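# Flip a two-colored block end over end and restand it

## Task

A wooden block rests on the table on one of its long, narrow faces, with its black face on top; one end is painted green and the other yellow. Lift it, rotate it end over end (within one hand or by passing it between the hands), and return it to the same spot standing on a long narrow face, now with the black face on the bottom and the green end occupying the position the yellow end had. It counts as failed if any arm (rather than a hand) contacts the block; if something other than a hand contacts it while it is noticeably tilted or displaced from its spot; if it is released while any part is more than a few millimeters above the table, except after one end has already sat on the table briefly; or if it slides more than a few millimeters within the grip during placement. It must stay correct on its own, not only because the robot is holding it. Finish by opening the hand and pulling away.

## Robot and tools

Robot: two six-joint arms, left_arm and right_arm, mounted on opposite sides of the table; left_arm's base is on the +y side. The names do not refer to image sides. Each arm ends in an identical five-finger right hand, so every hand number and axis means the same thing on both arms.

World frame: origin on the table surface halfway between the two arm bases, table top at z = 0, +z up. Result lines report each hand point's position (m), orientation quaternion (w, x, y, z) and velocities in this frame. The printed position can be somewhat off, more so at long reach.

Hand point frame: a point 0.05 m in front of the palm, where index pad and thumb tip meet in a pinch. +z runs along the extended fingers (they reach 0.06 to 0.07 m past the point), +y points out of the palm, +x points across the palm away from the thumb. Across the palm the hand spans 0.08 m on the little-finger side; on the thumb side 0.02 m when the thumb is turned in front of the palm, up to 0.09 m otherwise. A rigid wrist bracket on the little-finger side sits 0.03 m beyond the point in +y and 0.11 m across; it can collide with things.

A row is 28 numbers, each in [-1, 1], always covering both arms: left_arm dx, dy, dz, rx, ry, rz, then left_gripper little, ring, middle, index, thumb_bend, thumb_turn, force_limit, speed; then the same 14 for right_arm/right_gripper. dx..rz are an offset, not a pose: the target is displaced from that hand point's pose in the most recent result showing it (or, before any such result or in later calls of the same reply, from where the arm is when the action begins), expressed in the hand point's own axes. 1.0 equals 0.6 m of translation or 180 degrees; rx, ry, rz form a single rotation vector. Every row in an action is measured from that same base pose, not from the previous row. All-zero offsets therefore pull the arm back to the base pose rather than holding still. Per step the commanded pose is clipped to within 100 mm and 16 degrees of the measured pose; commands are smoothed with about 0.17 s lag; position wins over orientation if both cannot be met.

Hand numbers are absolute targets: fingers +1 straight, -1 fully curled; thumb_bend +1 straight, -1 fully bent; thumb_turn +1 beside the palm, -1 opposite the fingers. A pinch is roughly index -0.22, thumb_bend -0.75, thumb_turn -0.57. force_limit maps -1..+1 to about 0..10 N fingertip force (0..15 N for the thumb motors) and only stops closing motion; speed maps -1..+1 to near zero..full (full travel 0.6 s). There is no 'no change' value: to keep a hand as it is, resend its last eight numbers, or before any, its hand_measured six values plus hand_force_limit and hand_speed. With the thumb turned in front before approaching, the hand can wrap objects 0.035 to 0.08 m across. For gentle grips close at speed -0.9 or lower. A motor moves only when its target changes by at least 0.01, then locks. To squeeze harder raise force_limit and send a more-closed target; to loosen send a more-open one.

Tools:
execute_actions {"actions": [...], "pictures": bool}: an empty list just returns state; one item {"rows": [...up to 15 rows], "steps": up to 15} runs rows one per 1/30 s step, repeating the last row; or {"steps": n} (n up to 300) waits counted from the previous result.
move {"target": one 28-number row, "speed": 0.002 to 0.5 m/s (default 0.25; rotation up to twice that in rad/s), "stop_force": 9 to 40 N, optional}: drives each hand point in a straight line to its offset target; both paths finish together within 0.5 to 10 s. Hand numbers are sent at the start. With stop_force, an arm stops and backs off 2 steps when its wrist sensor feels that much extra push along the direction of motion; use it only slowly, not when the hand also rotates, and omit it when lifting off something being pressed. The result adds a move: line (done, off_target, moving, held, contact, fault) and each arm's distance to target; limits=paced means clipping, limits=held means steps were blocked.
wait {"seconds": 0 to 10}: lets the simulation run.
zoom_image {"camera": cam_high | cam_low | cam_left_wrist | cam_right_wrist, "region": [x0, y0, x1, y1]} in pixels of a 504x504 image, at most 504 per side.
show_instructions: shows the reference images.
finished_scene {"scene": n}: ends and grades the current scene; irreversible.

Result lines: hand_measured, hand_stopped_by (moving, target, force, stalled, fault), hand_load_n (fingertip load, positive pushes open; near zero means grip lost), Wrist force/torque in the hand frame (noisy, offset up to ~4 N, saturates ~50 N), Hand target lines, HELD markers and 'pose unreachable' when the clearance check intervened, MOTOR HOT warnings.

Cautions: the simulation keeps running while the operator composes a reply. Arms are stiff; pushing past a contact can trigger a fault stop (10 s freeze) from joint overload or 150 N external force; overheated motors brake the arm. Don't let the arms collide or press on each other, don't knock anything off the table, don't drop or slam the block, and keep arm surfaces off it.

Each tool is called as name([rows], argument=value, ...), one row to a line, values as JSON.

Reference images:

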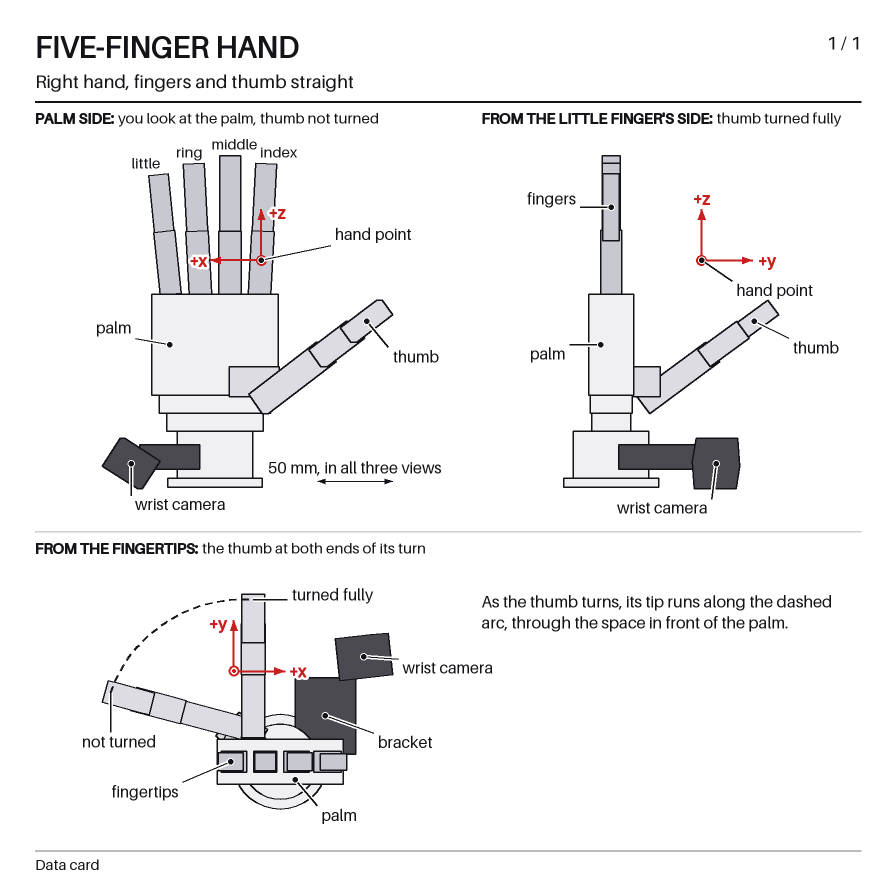

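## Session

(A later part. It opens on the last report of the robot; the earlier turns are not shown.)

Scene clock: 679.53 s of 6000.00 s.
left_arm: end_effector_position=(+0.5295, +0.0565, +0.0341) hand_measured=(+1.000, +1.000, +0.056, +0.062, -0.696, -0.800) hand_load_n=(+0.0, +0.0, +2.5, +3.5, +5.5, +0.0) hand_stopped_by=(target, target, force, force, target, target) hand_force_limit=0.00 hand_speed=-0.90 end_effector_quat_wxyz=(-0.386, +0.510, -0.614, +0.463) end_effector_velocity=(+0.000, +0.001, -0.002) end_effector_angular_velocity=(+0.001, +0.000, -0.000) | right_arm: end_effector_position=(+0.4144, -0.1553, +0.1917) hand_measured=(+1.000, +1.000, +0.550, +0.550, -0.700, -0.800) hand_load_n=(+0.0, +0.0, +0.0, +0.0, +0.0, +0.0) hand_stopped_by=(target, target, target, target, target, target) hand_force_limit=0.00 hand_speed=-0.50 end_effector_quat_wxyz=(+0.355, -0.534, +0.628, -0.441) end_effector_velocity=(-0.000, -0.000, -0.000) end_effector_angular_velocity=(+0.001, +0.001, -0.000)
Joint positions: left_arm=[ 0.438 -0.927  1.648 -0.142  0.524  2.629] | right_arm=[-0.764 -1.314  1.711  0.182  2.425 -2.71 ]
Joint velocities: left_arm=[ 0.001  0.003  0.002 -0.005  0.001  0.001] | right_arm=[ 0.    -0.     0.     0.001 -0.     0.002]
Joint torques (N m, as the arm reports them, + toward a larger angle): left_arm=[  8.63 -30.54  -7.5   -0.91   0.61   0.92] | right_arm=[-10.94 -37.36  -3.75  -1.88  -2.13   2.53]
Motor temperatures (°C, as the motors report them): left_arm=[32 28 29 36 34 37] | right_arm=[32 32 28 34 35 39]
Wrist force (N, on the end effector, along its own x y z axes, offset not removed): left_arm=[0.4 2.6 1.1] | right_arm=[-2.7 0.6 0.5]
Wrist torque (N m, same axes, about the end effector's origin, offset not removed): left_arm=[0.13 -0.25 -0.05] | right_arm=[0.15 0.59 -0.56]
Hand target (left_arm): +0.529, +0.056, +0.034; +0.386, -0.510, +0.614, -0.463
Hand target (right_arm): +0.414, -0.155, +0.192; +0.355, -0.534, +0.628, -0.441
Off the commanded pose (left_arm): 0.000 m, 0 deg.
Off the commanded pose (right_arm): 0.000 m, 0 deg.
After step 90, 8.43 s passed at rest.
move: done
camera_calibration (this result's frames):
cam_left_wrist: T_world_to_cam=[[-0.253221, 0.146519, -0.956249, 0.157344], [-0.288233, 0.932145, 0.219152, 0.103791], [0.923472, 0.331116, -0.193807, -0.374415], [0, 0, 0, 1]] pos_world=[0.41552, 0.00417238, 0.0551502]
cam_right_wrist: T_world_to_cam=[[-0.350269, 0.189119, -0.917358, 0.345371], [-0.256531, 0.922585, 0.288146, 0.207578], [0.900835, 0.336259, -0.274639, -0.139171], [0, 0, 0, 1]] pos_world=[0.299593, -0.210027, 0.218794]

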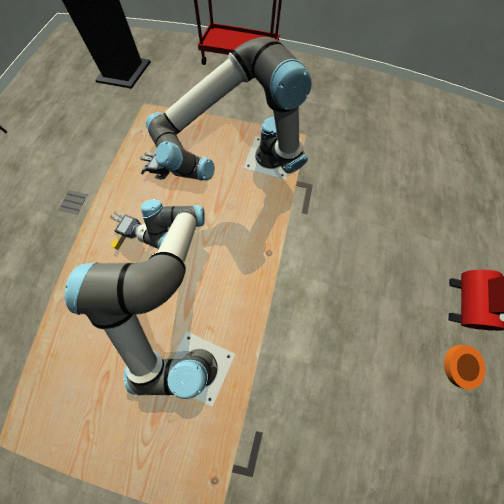

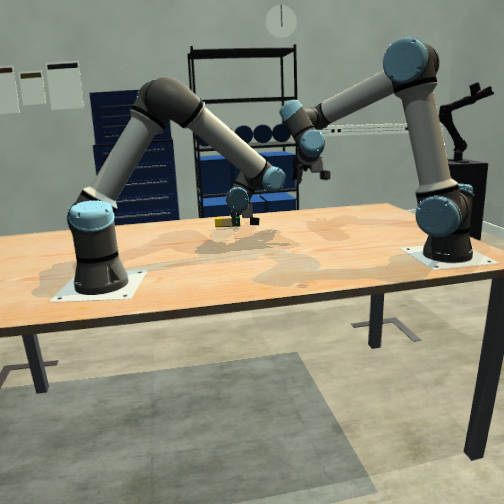

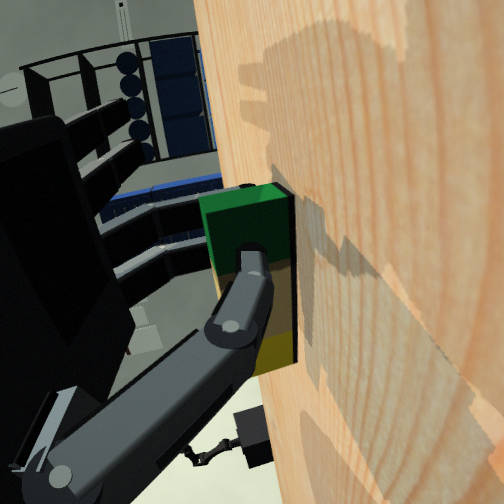

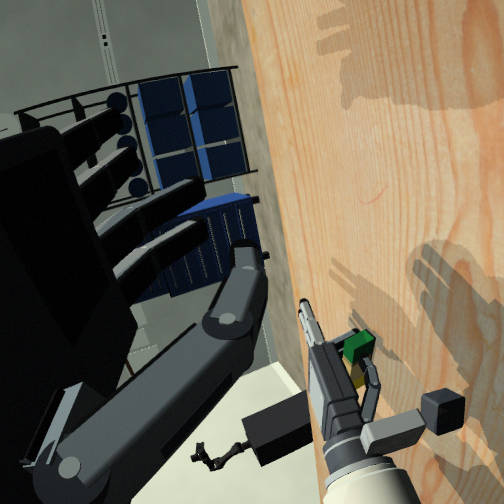

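execute_actions(actions=[])

Scene clock: 706.07 s of 6000.00 s.
left_arm: end_effector_position=(+0.5295, +0.0565, +0.0339) hand_measured=(+1.000, +1.000, +0.056, +0.062, -0.696, -0.800) hand_load_n=(+0.0, +0.0, +2.5, +3.5, +5.5, +0.0) hand_stopped_by=(target, target, force, force, target, target) hand_force_limit=0.00 hand_speed=-0.90 end_effector_quat_wxyz=(-0.386, +0.510, -0.614, +0.463) end_effector_velocity=(+0.000, +0.000, +0.000) end_effector_angular_velocity=(+0.001, +0.000, +0.001) | right_arm: end_effector_position=(+0.4144, -0.1553, +0.1917) hand_measured=(+1.000, +1.000, +0.550, +0.550, -0.700, -0.800) hand_load_n=(+0.0, +0.0, +0.0, +0.0, +0.0, +0.0) hand_stopped_by=(target, target, target, target, target, target) hand_force_limit=0.00 hand_speed=-0.50 end_effector_quat_wxyz=(+0.355, -0.534, +0.628, -0.441) end_effector_velocity=(-0.000, +0.000, -0.000) end_effector_angular_velocity=(+0.001, +0.000, -0.000)
Joint positions: left_arm=[ 0.438 -0.927  1.648 -0.142  0.524  2.629] | right_arm=[-0.764 -1.314  1.711  0.182  2.425 -2.71 ]
Joint velocities: left_arm=[ 0.001 -0.001 -0.     0.002 -0.     0.   ] | right_arm=[ 0.    -0.     0.     0.001 -0.     0.002]
Joint torques (N m, as the arm reports them, + toward a larger angle): left_arm=[  9.2  -28.67  -6.85  -1.1    0.79   0.96] | right_arm=[-10.75 -37.17  -3.31  -1.81  -1.99   2.42]
Motor temperatures (°C, as the motors report them): left_arm=[32 28 29 36 34 37] | right_arm=[32 32 28 34 35 39]
Wrist force (N, on the end effector, along its own x y z axes, offset not removed): left_arm=[3.0 2.5 0.0] | right_arm=[-2.8 1.5 0.9]
Wrist torque (N m, same axes, about the end effector's origin, offset not removed): left_arm=[0.39 -0.61 0.08] | right_arm=[0.21 0.56 -0.45]
Hand target (left_arm): +0.529, +0.056, +0.034; +0.386, -0.510, +0.614, -0.463
Hand target (right_arm): +0.414, -0.155, +0.192; +0.355, -0.534, +0.628, -0.441
Off the commanded pose (left_arm): 0.000 m, 0 deg.
Off the commanded pose (right_arm): 0.000 m, 0 deg.
Steps of this call (steps 1 to 90: nothing new was sent; then 23.53 s passed at rest). Readings (end_effector_position | what the end effector reports):
1: left_arm (+0.5295, +0.0565, +0.0340) | right_arm (+0.4144, -0.1553, +0.1917) | left_arm hand_measured=(+1.000, +1.000, +0.056, +0.062, -0.696, -0.800) hand_load_n=(+0.0, +0.0, +2.5, +3.5, +5.5, +0.0) hand_stopped_by=(target, target, force, force, target, target) hand_force_limit=0.00 hand_speed=-0.90 | right_arm hand_measured=(+1.000, +1.000, +0.550, +0.550, -0.700, -0.800) hand_load_n=(+0.0, +0.0, +0.0, +0.0, +0.0, +0.0) hand_stopped_by=(target, target, target, target, target, target) hand_force_limit=0.00 hand_speed=-0.50
2: left_arm (+0.5295, +0.0565, +0.0340) | right_arm (+0.4144, -0.1553, +0.1917) | left_arm hand_measured=(+1.000, +1.000, +0.056, +0.062, -0.696, -0.800) hand_load_n=(+0.0, +0.0, +2.5, +3.5, +5.5, +0.0) hand_stopped_by=(target, target, force, force, target, target) hand_force_limit=0.00 hand_speed=-0.90 | right_arm hand_measured=(+1.000, +1.000, +0.550, +0.550, -0.700, -0.800) hand_load_n=(+0.0, +0.0, +0.0, +0.0, +0.0, +0.0) hand_stopped_by=(target, target, target, target, target, target) hand_force_limit=0.00 hand_speed=-0.50
4: left_arm (+0.5295, +0.0565, +0.0339) | right_arm (+0.4144, -0.1553, +0.1917) | left_arm hand_measured=(+1.000, +1.000, +0.056, +0.062, -0.696, -0.800) hand_load_n=(+0.0, +0.0, +2.5, +3.5, +5.5, +0.0) hand_stopped_by=(target, target, force, force, target, target) hand_force_limit=0.00 hand_speed=-0.90 | right_arm hand_measured=(+1.000, +1.000, +0.550, +0.550, -0.700, -0.800) hand_load_n=(+0.0, +0.0, +0.0, +0.0, +0.0, +0.0) hand_stopped_by=(target, target, target, target, target, target) hand_force_limit=0.00 hand_speed=-0.50
8: left_arm (+0.5295, +0.0565, +0.0339) | right_arm (+0.4144, -0.1553, +0.1917) | left_arm hand_measured=(+1.000, +1.000, +0.056, +0.062, -0.696, -0.800) hand_load_n=(+0.0, +0.0, +2.5, +3.5, +5.5, +0.0) hand_stopped_by=(target, target, force, force, target, target) hand_force_limit=0.00 hand_speed=-0.90 | right_arm hand_measured=(+1.000, +1.000, +0.550, +0.550, -0.700, -0.800) hand_load_n=(+0.0, +0.0, +0.0, +0.0, +0.0, +0.0) hand_stopped_by=(target, target, target, target, target, target) hand_force_limit=0.00 hand_speed=-0.50
90: the state above
camera_calibration (this result's frames):
cam_left_wrist: T_world_to_cam=[[-0.253182, 0.146528, -0.956257, 0.157106], [-0.288215, 0.932152, 0.219143, 0.103834], [0.923488, 0.331091, -0.193773, -0.374478], [0, 0, 0, 1]] pos_world=[0.415529, 0.00417731, 0.0549152]
cam_right_wrist: T_world_to_cam=[[-0.35027, 0.189123, -0.917357, 0.345371], [-0.256524, 0.922586, 0.288149, 0.207581], [0.900836, 0.336254, -0.27464, -0.139172], [0, 0, 0, 1]] pos_world=[0.299594, -0.210032, 0.218792]

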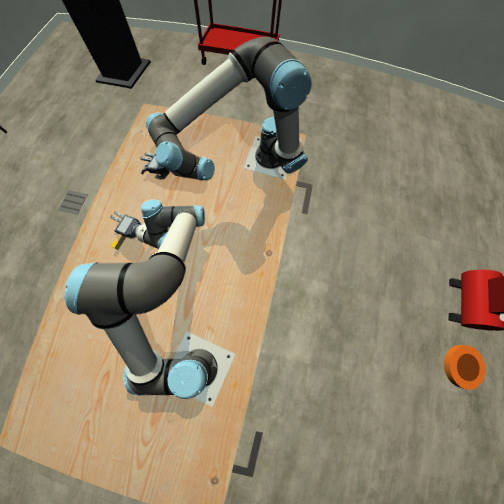

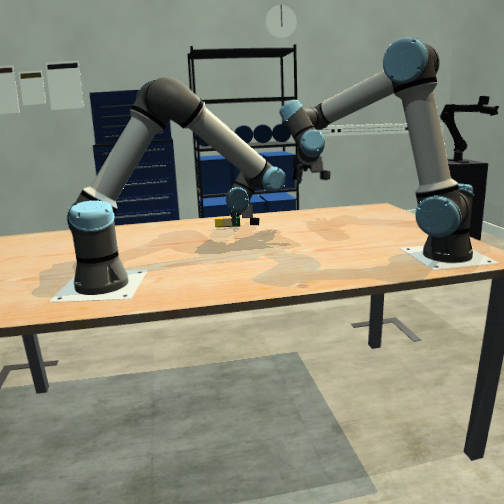

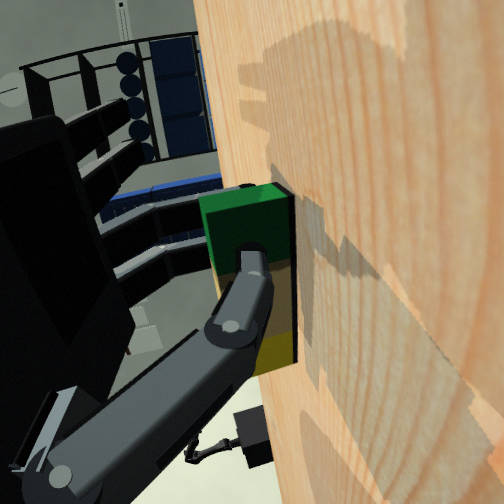

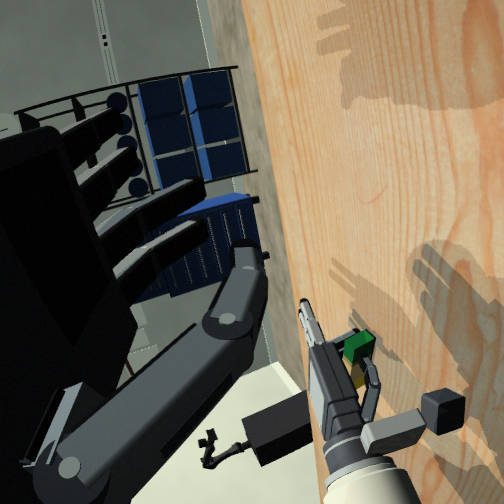

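move(target=[0,0.0151,0.0017,0,0,0,1,1,-0.35,-0.35,-0.7,-0.8,0.0,-0.9,0,0,0,0,0,0,1,1,0.55,0.55,-0.7,-0.8,0.0,-0.5], speed=0.01)

zoom_image(camera="cam_low", region=[190, 200, 270, 250])

zoom_image(camera="cam_right_wrist", region=[320, 315, 410, 405])

Scene clock: 713.93 s of 6000.00 s.
left_arm: end_effector_position=(+0.5280, +0.0568, +0.0251) hand_measured=(+1.000, +1.000, +0.056, +0.062, -0.696, -0.800) hand_load_n=(+0.0, +0.0, +2.5, +3.5, +5.5, +0.0) hand_stopped_by=(target, target, force, force, target, target) hand_force_limit=0.00 hand_speed=-0.90 end_effector_quat_wxyz=(-0.386, +0.510, -0.614, +0.463) end_effector_velocity=(-0.001, +0.001, -0.002) end_effector_angular_velocity=(+0.001, +0.000, -0.000) | right_arm: end_effector_position=(+0.4144, -0.1553, +0.1917) hand_measured=(+1.000, +1.000, +0.550, +0.550, -0.700, -0.800) hand_load_n=(+0.0, +0.0, +0.0, +0.0, +0.0, +0.0) hand_stopped_by=(target, target, target, target, target, target) hand_force_limit=0.00 hand_speed=-0.50 end_effector_quat_wxyz=(+0.355, -0.534, +0.628, -0.441) end_effector_velocity=(-0.000, +0.000, +0.000) end_effector_angular_velocity=(+0.000, -0.000, -0.000)
Joint positions: left_arm=[ 0.435 -0.914  1.654 -0.159  0.522  2.626] | right_arm=[-0.764 -1.314  1.711  0.182  2.425 -2.71 ]
Joint velocities: left_arm=[-0.001  0.003  0.002 -0.003 -0.    -0.001] | right_arm=[ 0.  0. -0. -0.  0.  0.]
Joint torques (N m, as the arm reports them, + toward a larger angle): left_arm=[ -9.02 -28.82  -9.14  -0.77  -2.19  -1.28] | right_arm=[ -9.74 -36.96  -3.94  -1.57  -2.02   2.73]
Motor temperatures (°C, as the motors report them): left_arm=[32 28 29 36 34 37] | right_arm=[32 32 28 34 35 39]
Wrist force (N, on the end effector, along its own x y z axes, offset not removed): left_arm=[0.2 2.4 -1.0] | right_arm=[-1.9 1.7 0.4]
Wrist torque (N m, same axes, about the end effector's origin, offset not removed): left_arm=[0.29 -0.16 -0.11] | right_arm=[0.29 0.53 -0.42]
Hand target (left_arm): +0.528, +0.057, +0.025; +0.386, -0.510, +0.614, -0.463
Hand target (right_arm): +0.414, -0.155, +0.192; +0.355, -0.534, +0.628, -0.441
Off the commanded pose (left_arm): 0.000 m, 0 deg.
Off the commanded pose (right_arm): 0.000 m, 0 deg.
After step 90, 3.73 s passed at rest.
move: done
camera_calibration (this result's frames):
cam_left_wrist: T_world_to_cam=[[-0.253187, 0.146534, -0.956255, 0.148307], [-0.288218, 0.93215, 0.219151, 0.105099], [0.923486, 0.331097, -0.193775, -0.374935], [0, 0, 0, 1]] pos_world=[0.414088, 0.00443924, 0.0461341]
cam_right_wrist: T_world_to_cam=[[-0.35027, 0.189124, -0.917357, 0.345371], [-0.256524, 0.922586, 0.288149, 0.207581], [0.900836, 0.336254, -0.27464, -0.139172], [0, 0, 0, 1]] pos_world=[0.299594, -0.210032, 0.218792]

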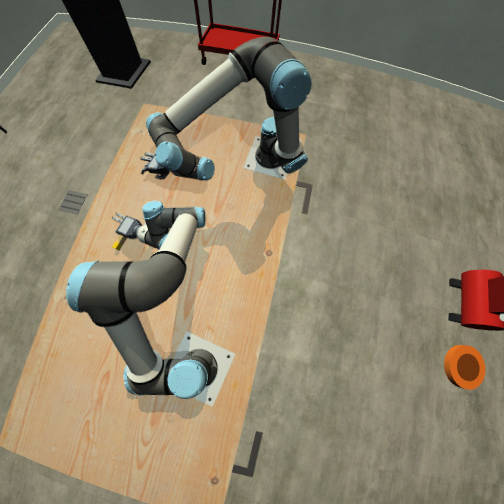

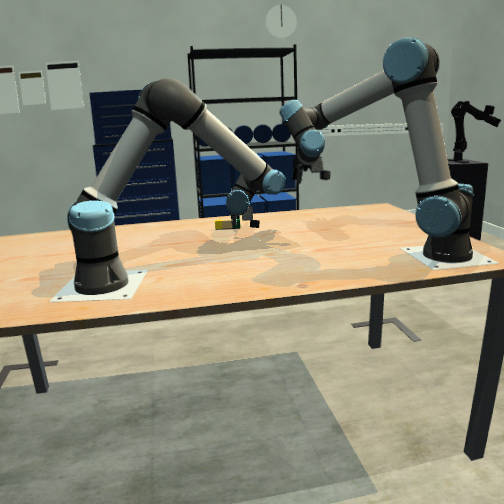

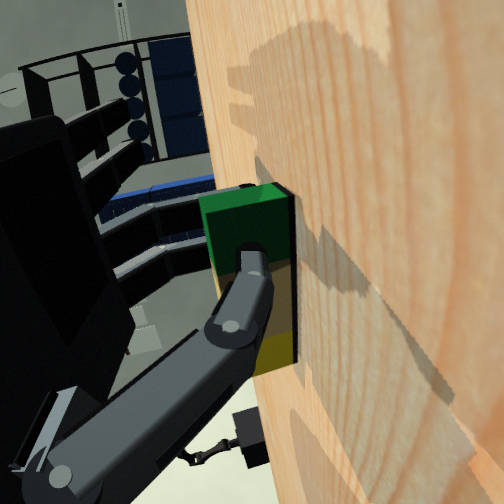

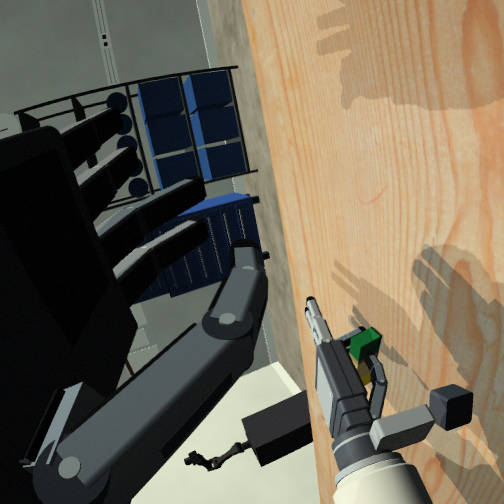

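Region (190, 200, 270, 250) of cam_low's 504x504 image, scaled by 6.300, with more detail than that image has; it fills the top 315 rows of this view, and the rest is white.

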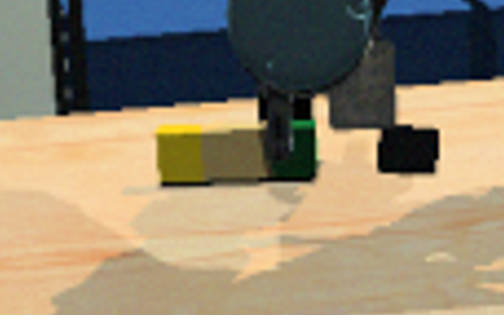

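Region (320, 315, 410, 405) of cam_right_wrist's 504x504 image, scaled by 5.600, with more detail than that image has.

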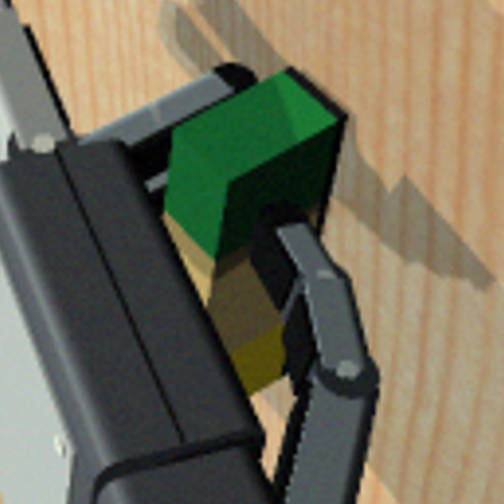

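move(target=[0,0.0040,0.00115,0,0,0,1,1,-0.35,-0.35,-0.7,-0.8,0.0,-0.9,0,0,0,0,0,0,1,1,0.55,0.55,-0.7,-0.8,0.0,-0.5], speed=0.003)

zoom_image(camera="cam_low", region=[190, 200, 270, 250])

zoom_image(camera="cam_right_wrist", region=[320, 315, 410, 405])

Scene clock: 722.87 s of 6000.00 s.
left_arm: end_effector_position=(+0.5280, +0.0567, +0.0226) hand_measured=(+1.000, +1.000, +0.056, +0.062, -0.696, -0.800) hand_load_n=(+0.0, +0.0, +2.5, +3.5, +5.5, +0.0) hand_stopped_by=(target, target, force, force, target, target) hand_force_limit=0.00 hand_speed=-0.90 end_effector_quat_wxyz=(-0.386, +0.510, -0.614, +0.463) end_effector_velocity=(+0.000, +0.000, -0.000) end_effector_angular_velocity=(-0.001, +0.000, +0.001) | right_arm: end_effector_position=(+0.4144, -0.1553, +0.1917) hand_measured=(+1.000, +1.000, +0.550, +0.550, -0.700, -0.800) hand_load_n=(+0.0, +0.0, +0.0, +0.0, +0.0, +0.0) hand_stopped_by=(target, target, target, target, target, target) hand_force_limit=0.00 hand_speed=-0.50 end_effector_quat_wxyz=(+0.355, -0.534, +0.628, -0.441) end_effector_velocity=(-0.000, +0.000, -0.000) end_effector_angular_velocity=(-0.001, +0.000, +0.001)
Joint positions: left_arm=[ 0.435 -0.911  1.656 -0.164  0.522  2.626] | right_arm=[-0.764 -1.314  1.711  0.182  2.425 -2.71 ]
Joint velocities: left_arm=[ 0.001  0.001 -0.     0.     0.    -0.001] | right_arm=[ 0.001 -0.     0.    -0.    -0.    -0.001]
Joint torques (N m, as the arm reports them, + toward a larger angle): left_arm=[  8.33 -29.46  -6.26  -1.     0.6   -0.39] | right_arm=[-10.2  -37.21  -4.21  -1.62  -1.84   2.49]
Motor temperatures (°C, as the motors report them): left_arm=[32 28 29 36 34 37] | right_arm=[32 32 28 34 35 39]
Wrist force (N, on the end effector, along its own x y z axes, offset not removed): left_arm=[0.8 2.1 2.0] | right_arm=[-2.3 1.7 -0.1]
Wrist torque (N m, same axes, about the end effector's origin, offset not removed): left_arm=[0.03 -0.37 -0.01] | right_arm=[0.30 0.62 -0.39]
Hand target (left_arm): +0.528, +0.057, +0.023; +0.386, -0.510, +0.614, -0.463
Hand target (right_arm): +0.414, -0.155, +0.192; +0.355, -0.534, +0.628, -0.441
Off the commanded pose (left_arm): 0.000 m, 0 deg.
Off the commanded pose (right_arm): 0.000 m, 0 deg.
After step 90, 4.97 s passed at rest.
move: done
camera_calibration (this result's frames):
cam_left_wrist: T_world_to_cam=[[-0.25319, 0.146502, -0.956259, 0.145982], [-0.288168, 0.932175, 0.21911, 0.105634], [0.923501, 0.33104, -0.1938, -0.375372], [0, 0, 0, 1]] pos_world=[0.414058, 0.00440697, 0.0437044]
cam_right_wrist: T_world_to_cam=[[-0.35027, 0.189123, -0.917357, 0.345371], [-0.256524, 0.922586, 0.288149, 0.207581], [0.900836, 0.336254, -0.27464, -0.139172], [0, 0, 0, 1]] pos_world=[0.299594, -0.210032, 0.218792]

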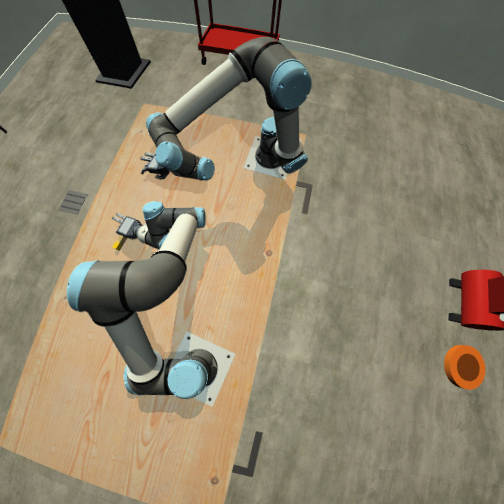

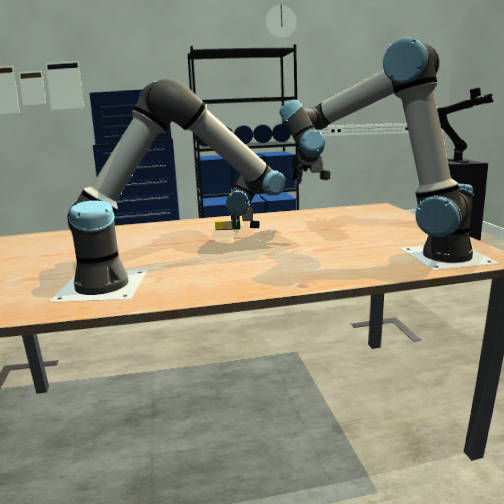

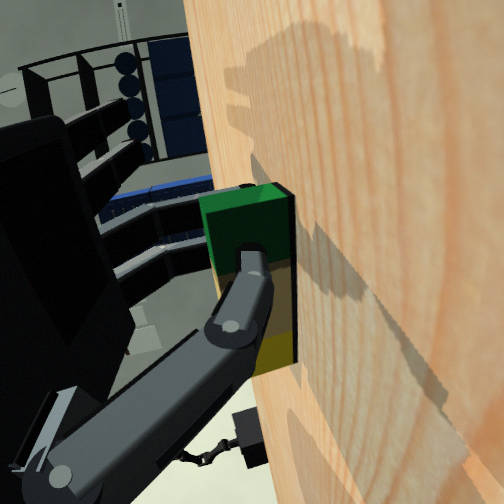

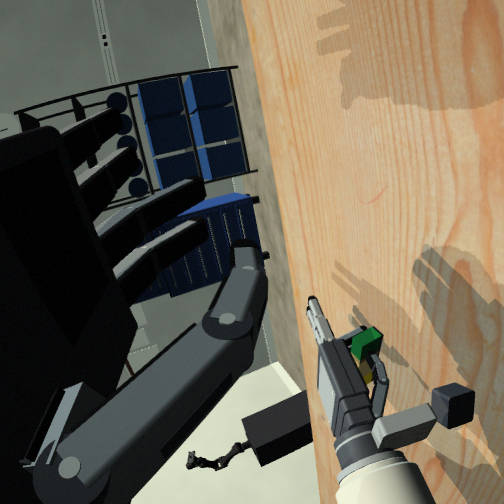

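Region (190, 200, 270, 250) of cam_low's 504x504 image, scaled by 6.300, with more detail than that image has; it fills the top 315 rows of this view, and the rest is white.

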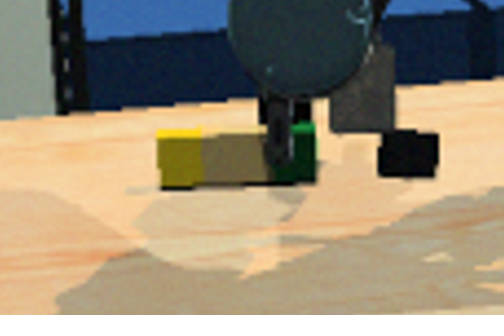

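Region (320, 315, 410, 405) of cam_right_wrist's 504x504 image, scaled by 5.600, with more detail than that image has.

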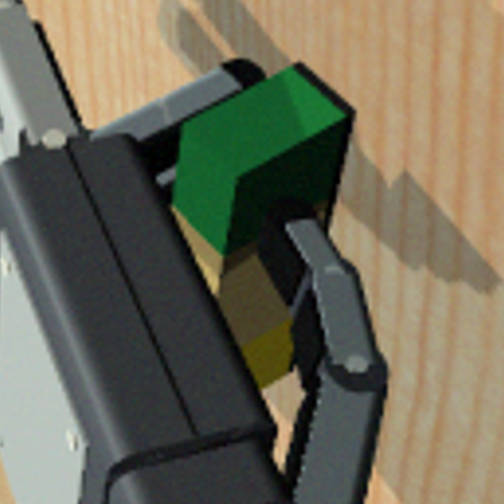

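move(target=[0,0.0016,0.00046,0,0,0,1,1,-0.35,-0.35,-0.7,-0.8,0.0,-0.9,0,0,0,0,0,0,1,1,0.55,0.55,-0.7,-0.8,0.0,-0.5], speed=0.002)

Scene clock: 728.10 s of 6000.00 s.
left_arm: end_effector_position=(+0.5280, +0.0567, +0.0217) hand_measured=(+1.000, +1.000, +0.056, +0.062, -0.696, -0.800) hand_load_n=(+0.0, +0.0, +3.5, +4.5, +4.0, +0.0) hand_stopped_by=(target, target, force, force, target, target) hand_force_limit=0.00 hand_speed=-0.90 end_effector_quat_wxyz=(-0.386, +0.510, -0.614, +0.463) end_effector_velocity=(+0.000, -0.000, -0.000) end_effector_angular_velocity=(-0.001, -0.000, +0.001) | right_arm: end_effector_position=(+0.4144, -0.1553, +0.1917) hand_measured=(+1.000, +1.000, +0.550, +0.550, -0.700, -0.800) hand_load_n=(+0.0, +0.0, +0.0, +0.0, +0.0, +0.0) hand_stopped_by=(target, target, target, target, target, target) hand_force_limit=0.00 hand_speed=-0.50 end_effector_quat_wxyz=(+0.355, -0.534, +0.628, -0.441) end_effector_velocity=(-0.000, -0.000, -0.000) end_effector_angular_velocity=(-0.002, +0.001, -0.000)
Joint positions: left_arm=[ 0.435 -0.909  1.656 -0.166  0.522  2.626] | right_arm=[-0.764 -1.314  1.711  0.182  2.425 -2.71 ]
Joint velocities: left_arm=[ 0.     0.001 -0.001 -0.001 -0.    -0.001] | right_arm=[-0.001  0.     0.     0.001  0.    -0.001]
Joint torques (N m, as the arm reports them, + toward a larger angle): left_arm=[ -5.1  -26.51  -4.36  -0.53   0.53   0.05] | right_arm=[-10.96 -36.41  -2.92  -1.68  -2.05   2.59]
Motor temperatures (°C, as the motors report them): left_arm=[32 28 29 36 34 37] | right_arm=[32 32 28 34 35 39]
Wrist force (N, on the end effector, along its own x y z axes, offset not removed): left_arm=[2.0 -8.2 0.9] | right_arm=[-2.5 0.3 0.1]
Wrist torque (N m, same axes, about the end effector's origin, offset not removed): left_arm=[-0.04 -0.45 -0.09] | right_arm=[0.12 0.63 -0.56]
Hand target (left_arm): +0.528, +0.057, +0.022; +0.386, -0.510, +0.614, -0.463
Hand target (right_arm): +0.414, -0.155, +0.192; +0.355, -0.534, +0.628, -0.441
Off the commanded pose (left_arm): 0.000 m, 0 deg.
Off the commanded pose (right_arm): 0.000 m, 0 deg.
After step 90, 1.53 s passed at rest.
move: done
camera_calibration (this result's frames):
cam_left_wrist: T_world_to_cam=[[-0.253159, 0.146426, -0.956279, 0.145117], [-0.288225, 0.932174, 0.219038, 0.105866], [0.923491, 0.331076, -0.193785, -0.375586], [0, 0, 0, 1]] pos_world=[0.414101, 0.00441258, 0.0428005]
cam_right_wrist: T_world_to_cam=[[-0.35027, 0.189124, -0.917357, 0.345371], [-0.256524, 0.922586, 0.288149, 0.207581], [0.900836, 0.336254, -0.27464, -0.139172], [0, 0, 0, 1]] pos_world=[0.299594, -0.210032, 0.218792]

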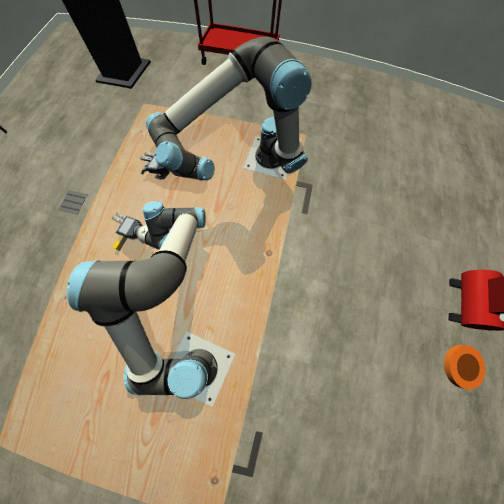

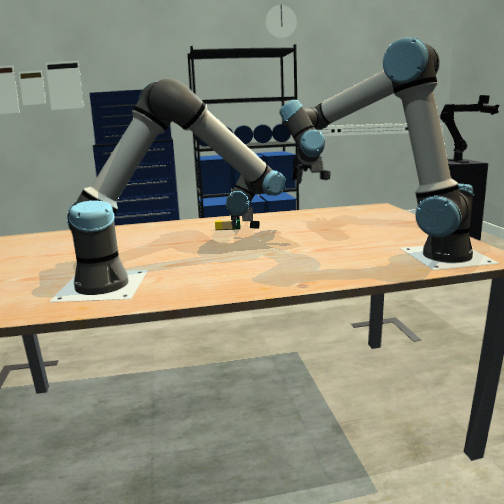

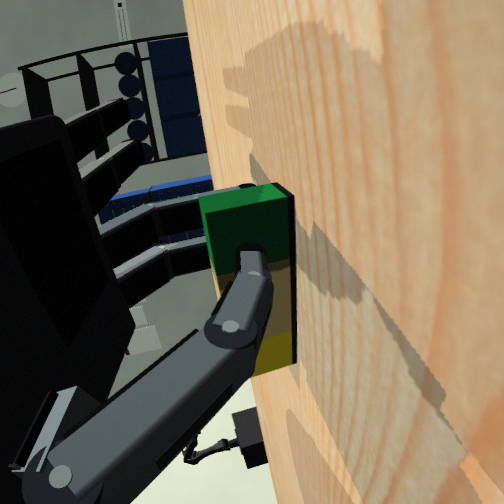

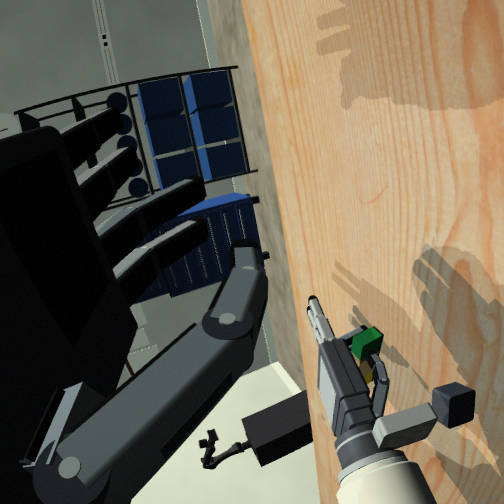

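Contact made (wrist force y dropped to −8 N, finger loads changed). Releasing slowly now.

move(target=[0,0.0,-0.0015,0,0,0,1,1,0.55,0.55,-0.7,-0.8,0.0,-0.7,0,0,0,0,0,0,1,1,0.55,0.55,-0.7,-0.8,0.0,-0.5], speed=0.002)

move(target=[0,0.0010,-0.0045,0,0,0,1,1,0.55,0.55,-0.7,-0.8,0.0,-0.7,0,0,0,0,0,0,1,1,0.55,0.55,-0.7,-0.8,0.0,-0.5], speed=0.01)

Scene clock: 746.07 s of 6000.00 s.
left_arm: end_effector_position=(+0.5272, +0.0569, +0.0220) hand_measured=(+1.000, +1.000, +0.550, +0.550, -0.700, -0.800) hand_load_n=(+0.0, +0.0, +0.0, +0.0, +0.0, +0.0) hand_stopped_by=(target, target, target, target, target, target) hand_force_limit=0.00 hand_speed=-0.70 end_effector_quat_wxyz=(-0.386, +0.510, -0.614, +0.463) end_effector_velocity=(+0.000, +0.000, -0.000) end_effector_angular_velocity=(+0.001, +0.000, +0.000) | right_arm: end_effector_position=(+0.4144, -0.1553, +0.1917) hand_measured=(+1.000, +1.000, +0.550, +0.550, -0.700, -0.800) hand_load_n=(+0.0, +0.0, +0.0, +0.0, +0.0, +0.0) hand_stopped_by=(target, target, target, target, target, target) hand_force_limit=0.00 hand_speed=-0.50 end_effector_quat_wxyz=(+0.355, -0.534, +0.628, -0.441) end_effector_velocity=(+0.000, -0.000, +0.000) end_effector_angular_velocity=(+0.000, -0.000, -0.000)
Joint positions: left_arm=[ 0.434 -0.91   1.657 -0.165  0.52   2.624] | right_arm=[-0.764 -1.314  1.711  0.182  2.425 -2.71 ]
Joint velocities: left_arm=[ 0.     0.001 -0.     0.001 -0.     0.   ] | right_arm=[-0. -0. -0. -0. -0.  0.]
Joint torques (N m, as the arm reports them, + toward a larger angle): left_arm=[ -9.89 -49.18  -6.01   1.82  -2.18  -1.52] | right_arm=[-10.28 -36.52  -3.88  -1.67  -1.75   2.45]
Motor temperatures (°C, as the motors report them): left_arm=[32 28 29 36 34 37] | right_arm=[32 32 28 34 35 39]
Wrist force (N, on the end effector, along its own x y z axes, offset not removed): left_arm=[2.2 3.1 -1.8] | right_arm=[-2.0 0.1 -0.1]
Wrist torque (N m, same axes, about the end effector's origin, offset not removed): left_arm=[0.48 -0.43 0.07] | right_arm=[0.14 0.43 -0.45]
Hand target (left_arm): +0.527, +0.057, +0.022; +0.386, -0.510, +0.614, -0.463
Hand target (right_arm): +0.414, -0.155, +0.192; +0.355, -0.534, +0.628, -0.441
Off the commanded pose (left_arm): 0.000 m, 0 deg.
Off the commanded pose (right_arm): 0.000 m, 0 deg.
After step 90, 13.70 s passed at rest.
move: done
camera_calibration (this result's frames):
cam_left_wrist: T_world_to_cam=[[-0.253154, 0.146428, -0.95628, 0.145112], [-0.288226, 0.932174, 0.219038, 0.10542], [0.923493, 0.331075, -0.19378, -0.374806], [0, 0, 0, 1]] pos_world=[0.413251, 0.00457091, 0.0430466]
cam_right_wrist: T_world_to_cam=[[-0.35027, 0.189124, -0.917357, 0.345371], [-0.256524, 0.922586, 0.288149, 0.207581], [0.900836, 0.336254, -0.27464, -0.139172], [0, 0, 0, 1]] pos_world=[0.299594, -0.210032, 0.218792]

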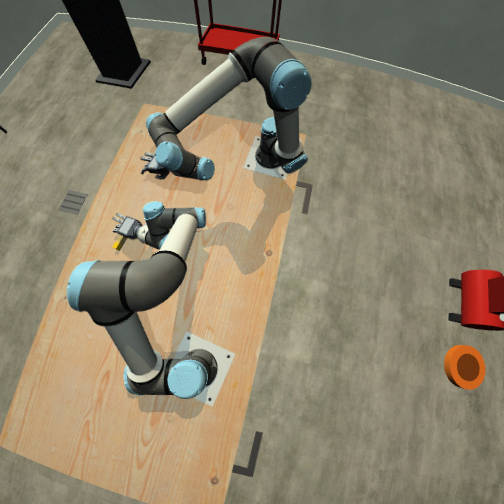

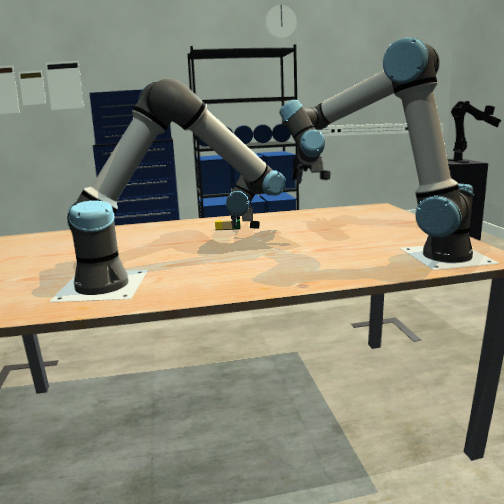

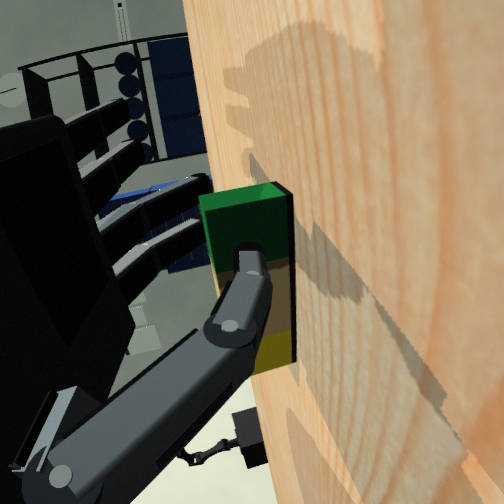

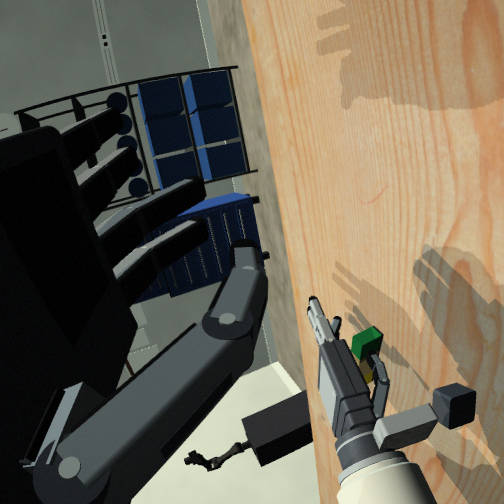

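Scene clock: 746.77 s of 6000.00 s.
left_arm: end_effector_position=(+0.5246, +0.0574, +0.0221) hand_measured=(+1.000, +1.000, +0.550, +0.550, -0.700, -0.800) hand_load_n=(+0.0, +0.0, +0.0, +0.0, +0.0, +0.0) hand_stopped_by=(target, target, target, target, target, target) hand_force_limit=0.00 hand_speed=-0.70 end_effector_quat_wxyz=(-0.386, +0.510, -0.614, +0.463) end_effector_velocity=(-0.001, +0.000, +0.000) end_effector_angular_velocity=(-0.002, +0.000, +0.001) | right_arm: end_effector_position=(+0.4144, -0.1553, +0.1917) hand_measured=(+1.000, +1.000, +0.550, +0.550, -0.700, -0.800) hand_load_n=(+0.0, +0.0, +0.0, +0.0, +0.0, +0.0) hand_stopped_by=(target, target, target, target, target, target) hand_force_limit=0.00 hand_speed=-0.50 end_effector_quat_wxyz=(+0.355, -0.534, +0.628, -0.441) end_effector_velocity=(+0.000, +0.000, +0.000) end_effector_angular_velocity=(+0.001, -0.001, +0.000)
Joint positions: left_arm=[ 0.429 -0.912  1.662 -0.163  0.516  2.619] | right_arm=[-0.764 -1.314  1.711  0.182  2.425 -2.71 ]
Joint velocities: left_arm=[-0.002 -0.001  0.001  0.001 -0.002 -0.004] | right_arm=[ 0.     0.     0.    -0.001 -0.     0.   ]
Joint torques (N m, as the arm reports them, + toward a larger angle): left_arm=[ -9.99 -48.65  -7.19   2.04  -2.8   -1.35] | right_arm=[ -9.51 -37.09  -4.33  -1.79  -1.9    2.45]
Motor temperatures (°C, as the motors report them): left_arm=[32 28 29 36 34 37] | right_arm=[32 32 28 34 35 39]
Wrist force (N, on the end effector, along its own x y z axes, offset not removed): left_arm=[1.1 1.3 -0.1] | right_arm=[-1.9 0.1 -1.0]
Wrist torque (N m, same axes, about the end effector's origin, offset not removed): left_arm=[-0.03 -0.42 0.04] | right_arm=[0.12 0.50 -0.46]
Hand target (left_arm): +0.524, +0.057, +0.022; +0.386, -0.510, +0.614, -0.463
Hand target (right_arm): +0.414, -0.155, +0.192; +0.355, -0.534, +0.628, -0.441
Off the commanded pose (left_arm): 0.000 m, 0 deg.
Off the commanded pose (right_arm): 0.000 m, 0 deg.
move: done
camera_calibration (this result's frames):
cam_left_wrist: T_world_to_cam=[[-0.253134, 0.14643, -0.956285, 0.144527], [-0.288221, 0.932177, 0.219032, 0.104185], [0.9235, 0.331066, -0.193762, -0.372541], [0, 0, 0, 1]] pos_world=[0.410655, 0.0050536, 0.0432045]
cam_right_wrist: T_world_to_cam=[[-0.35027, 0.189124, -0.917356, 0.345371], [-0.256525, 0.922586, 0.288149, 0.207581], [0.900836, 0.336255, -0.27464, -0.139172], [0, 0, 0, 1]] pos_world=[0.299594, -0.210032, 0.218792]

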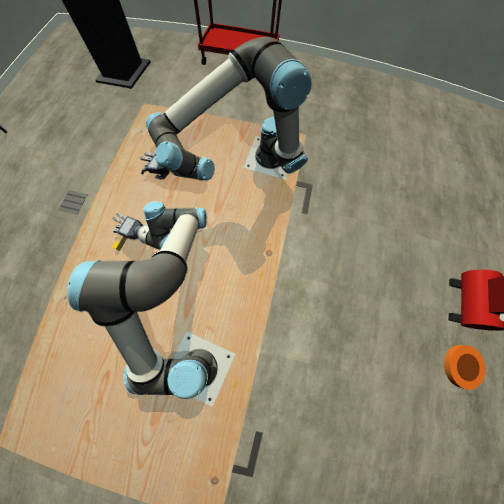

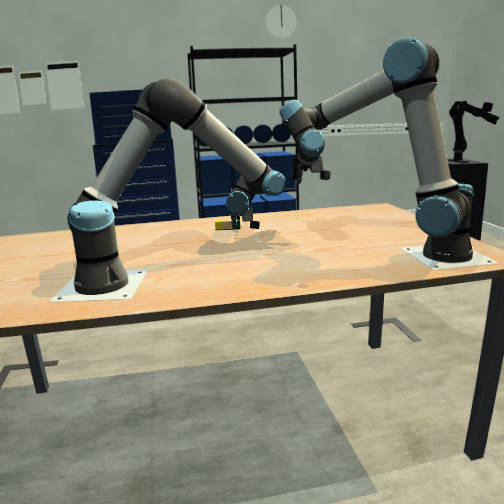

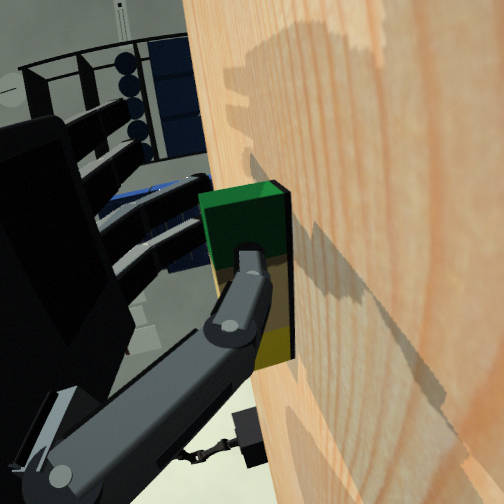

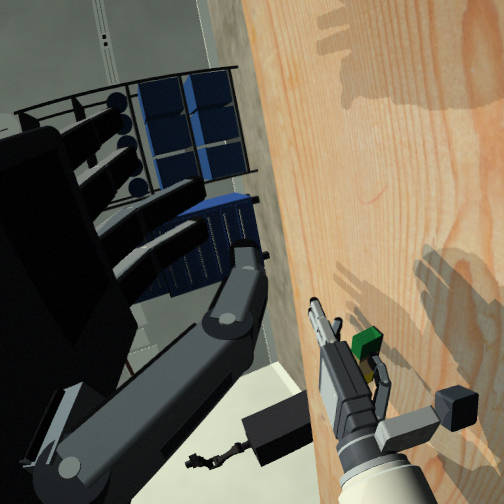

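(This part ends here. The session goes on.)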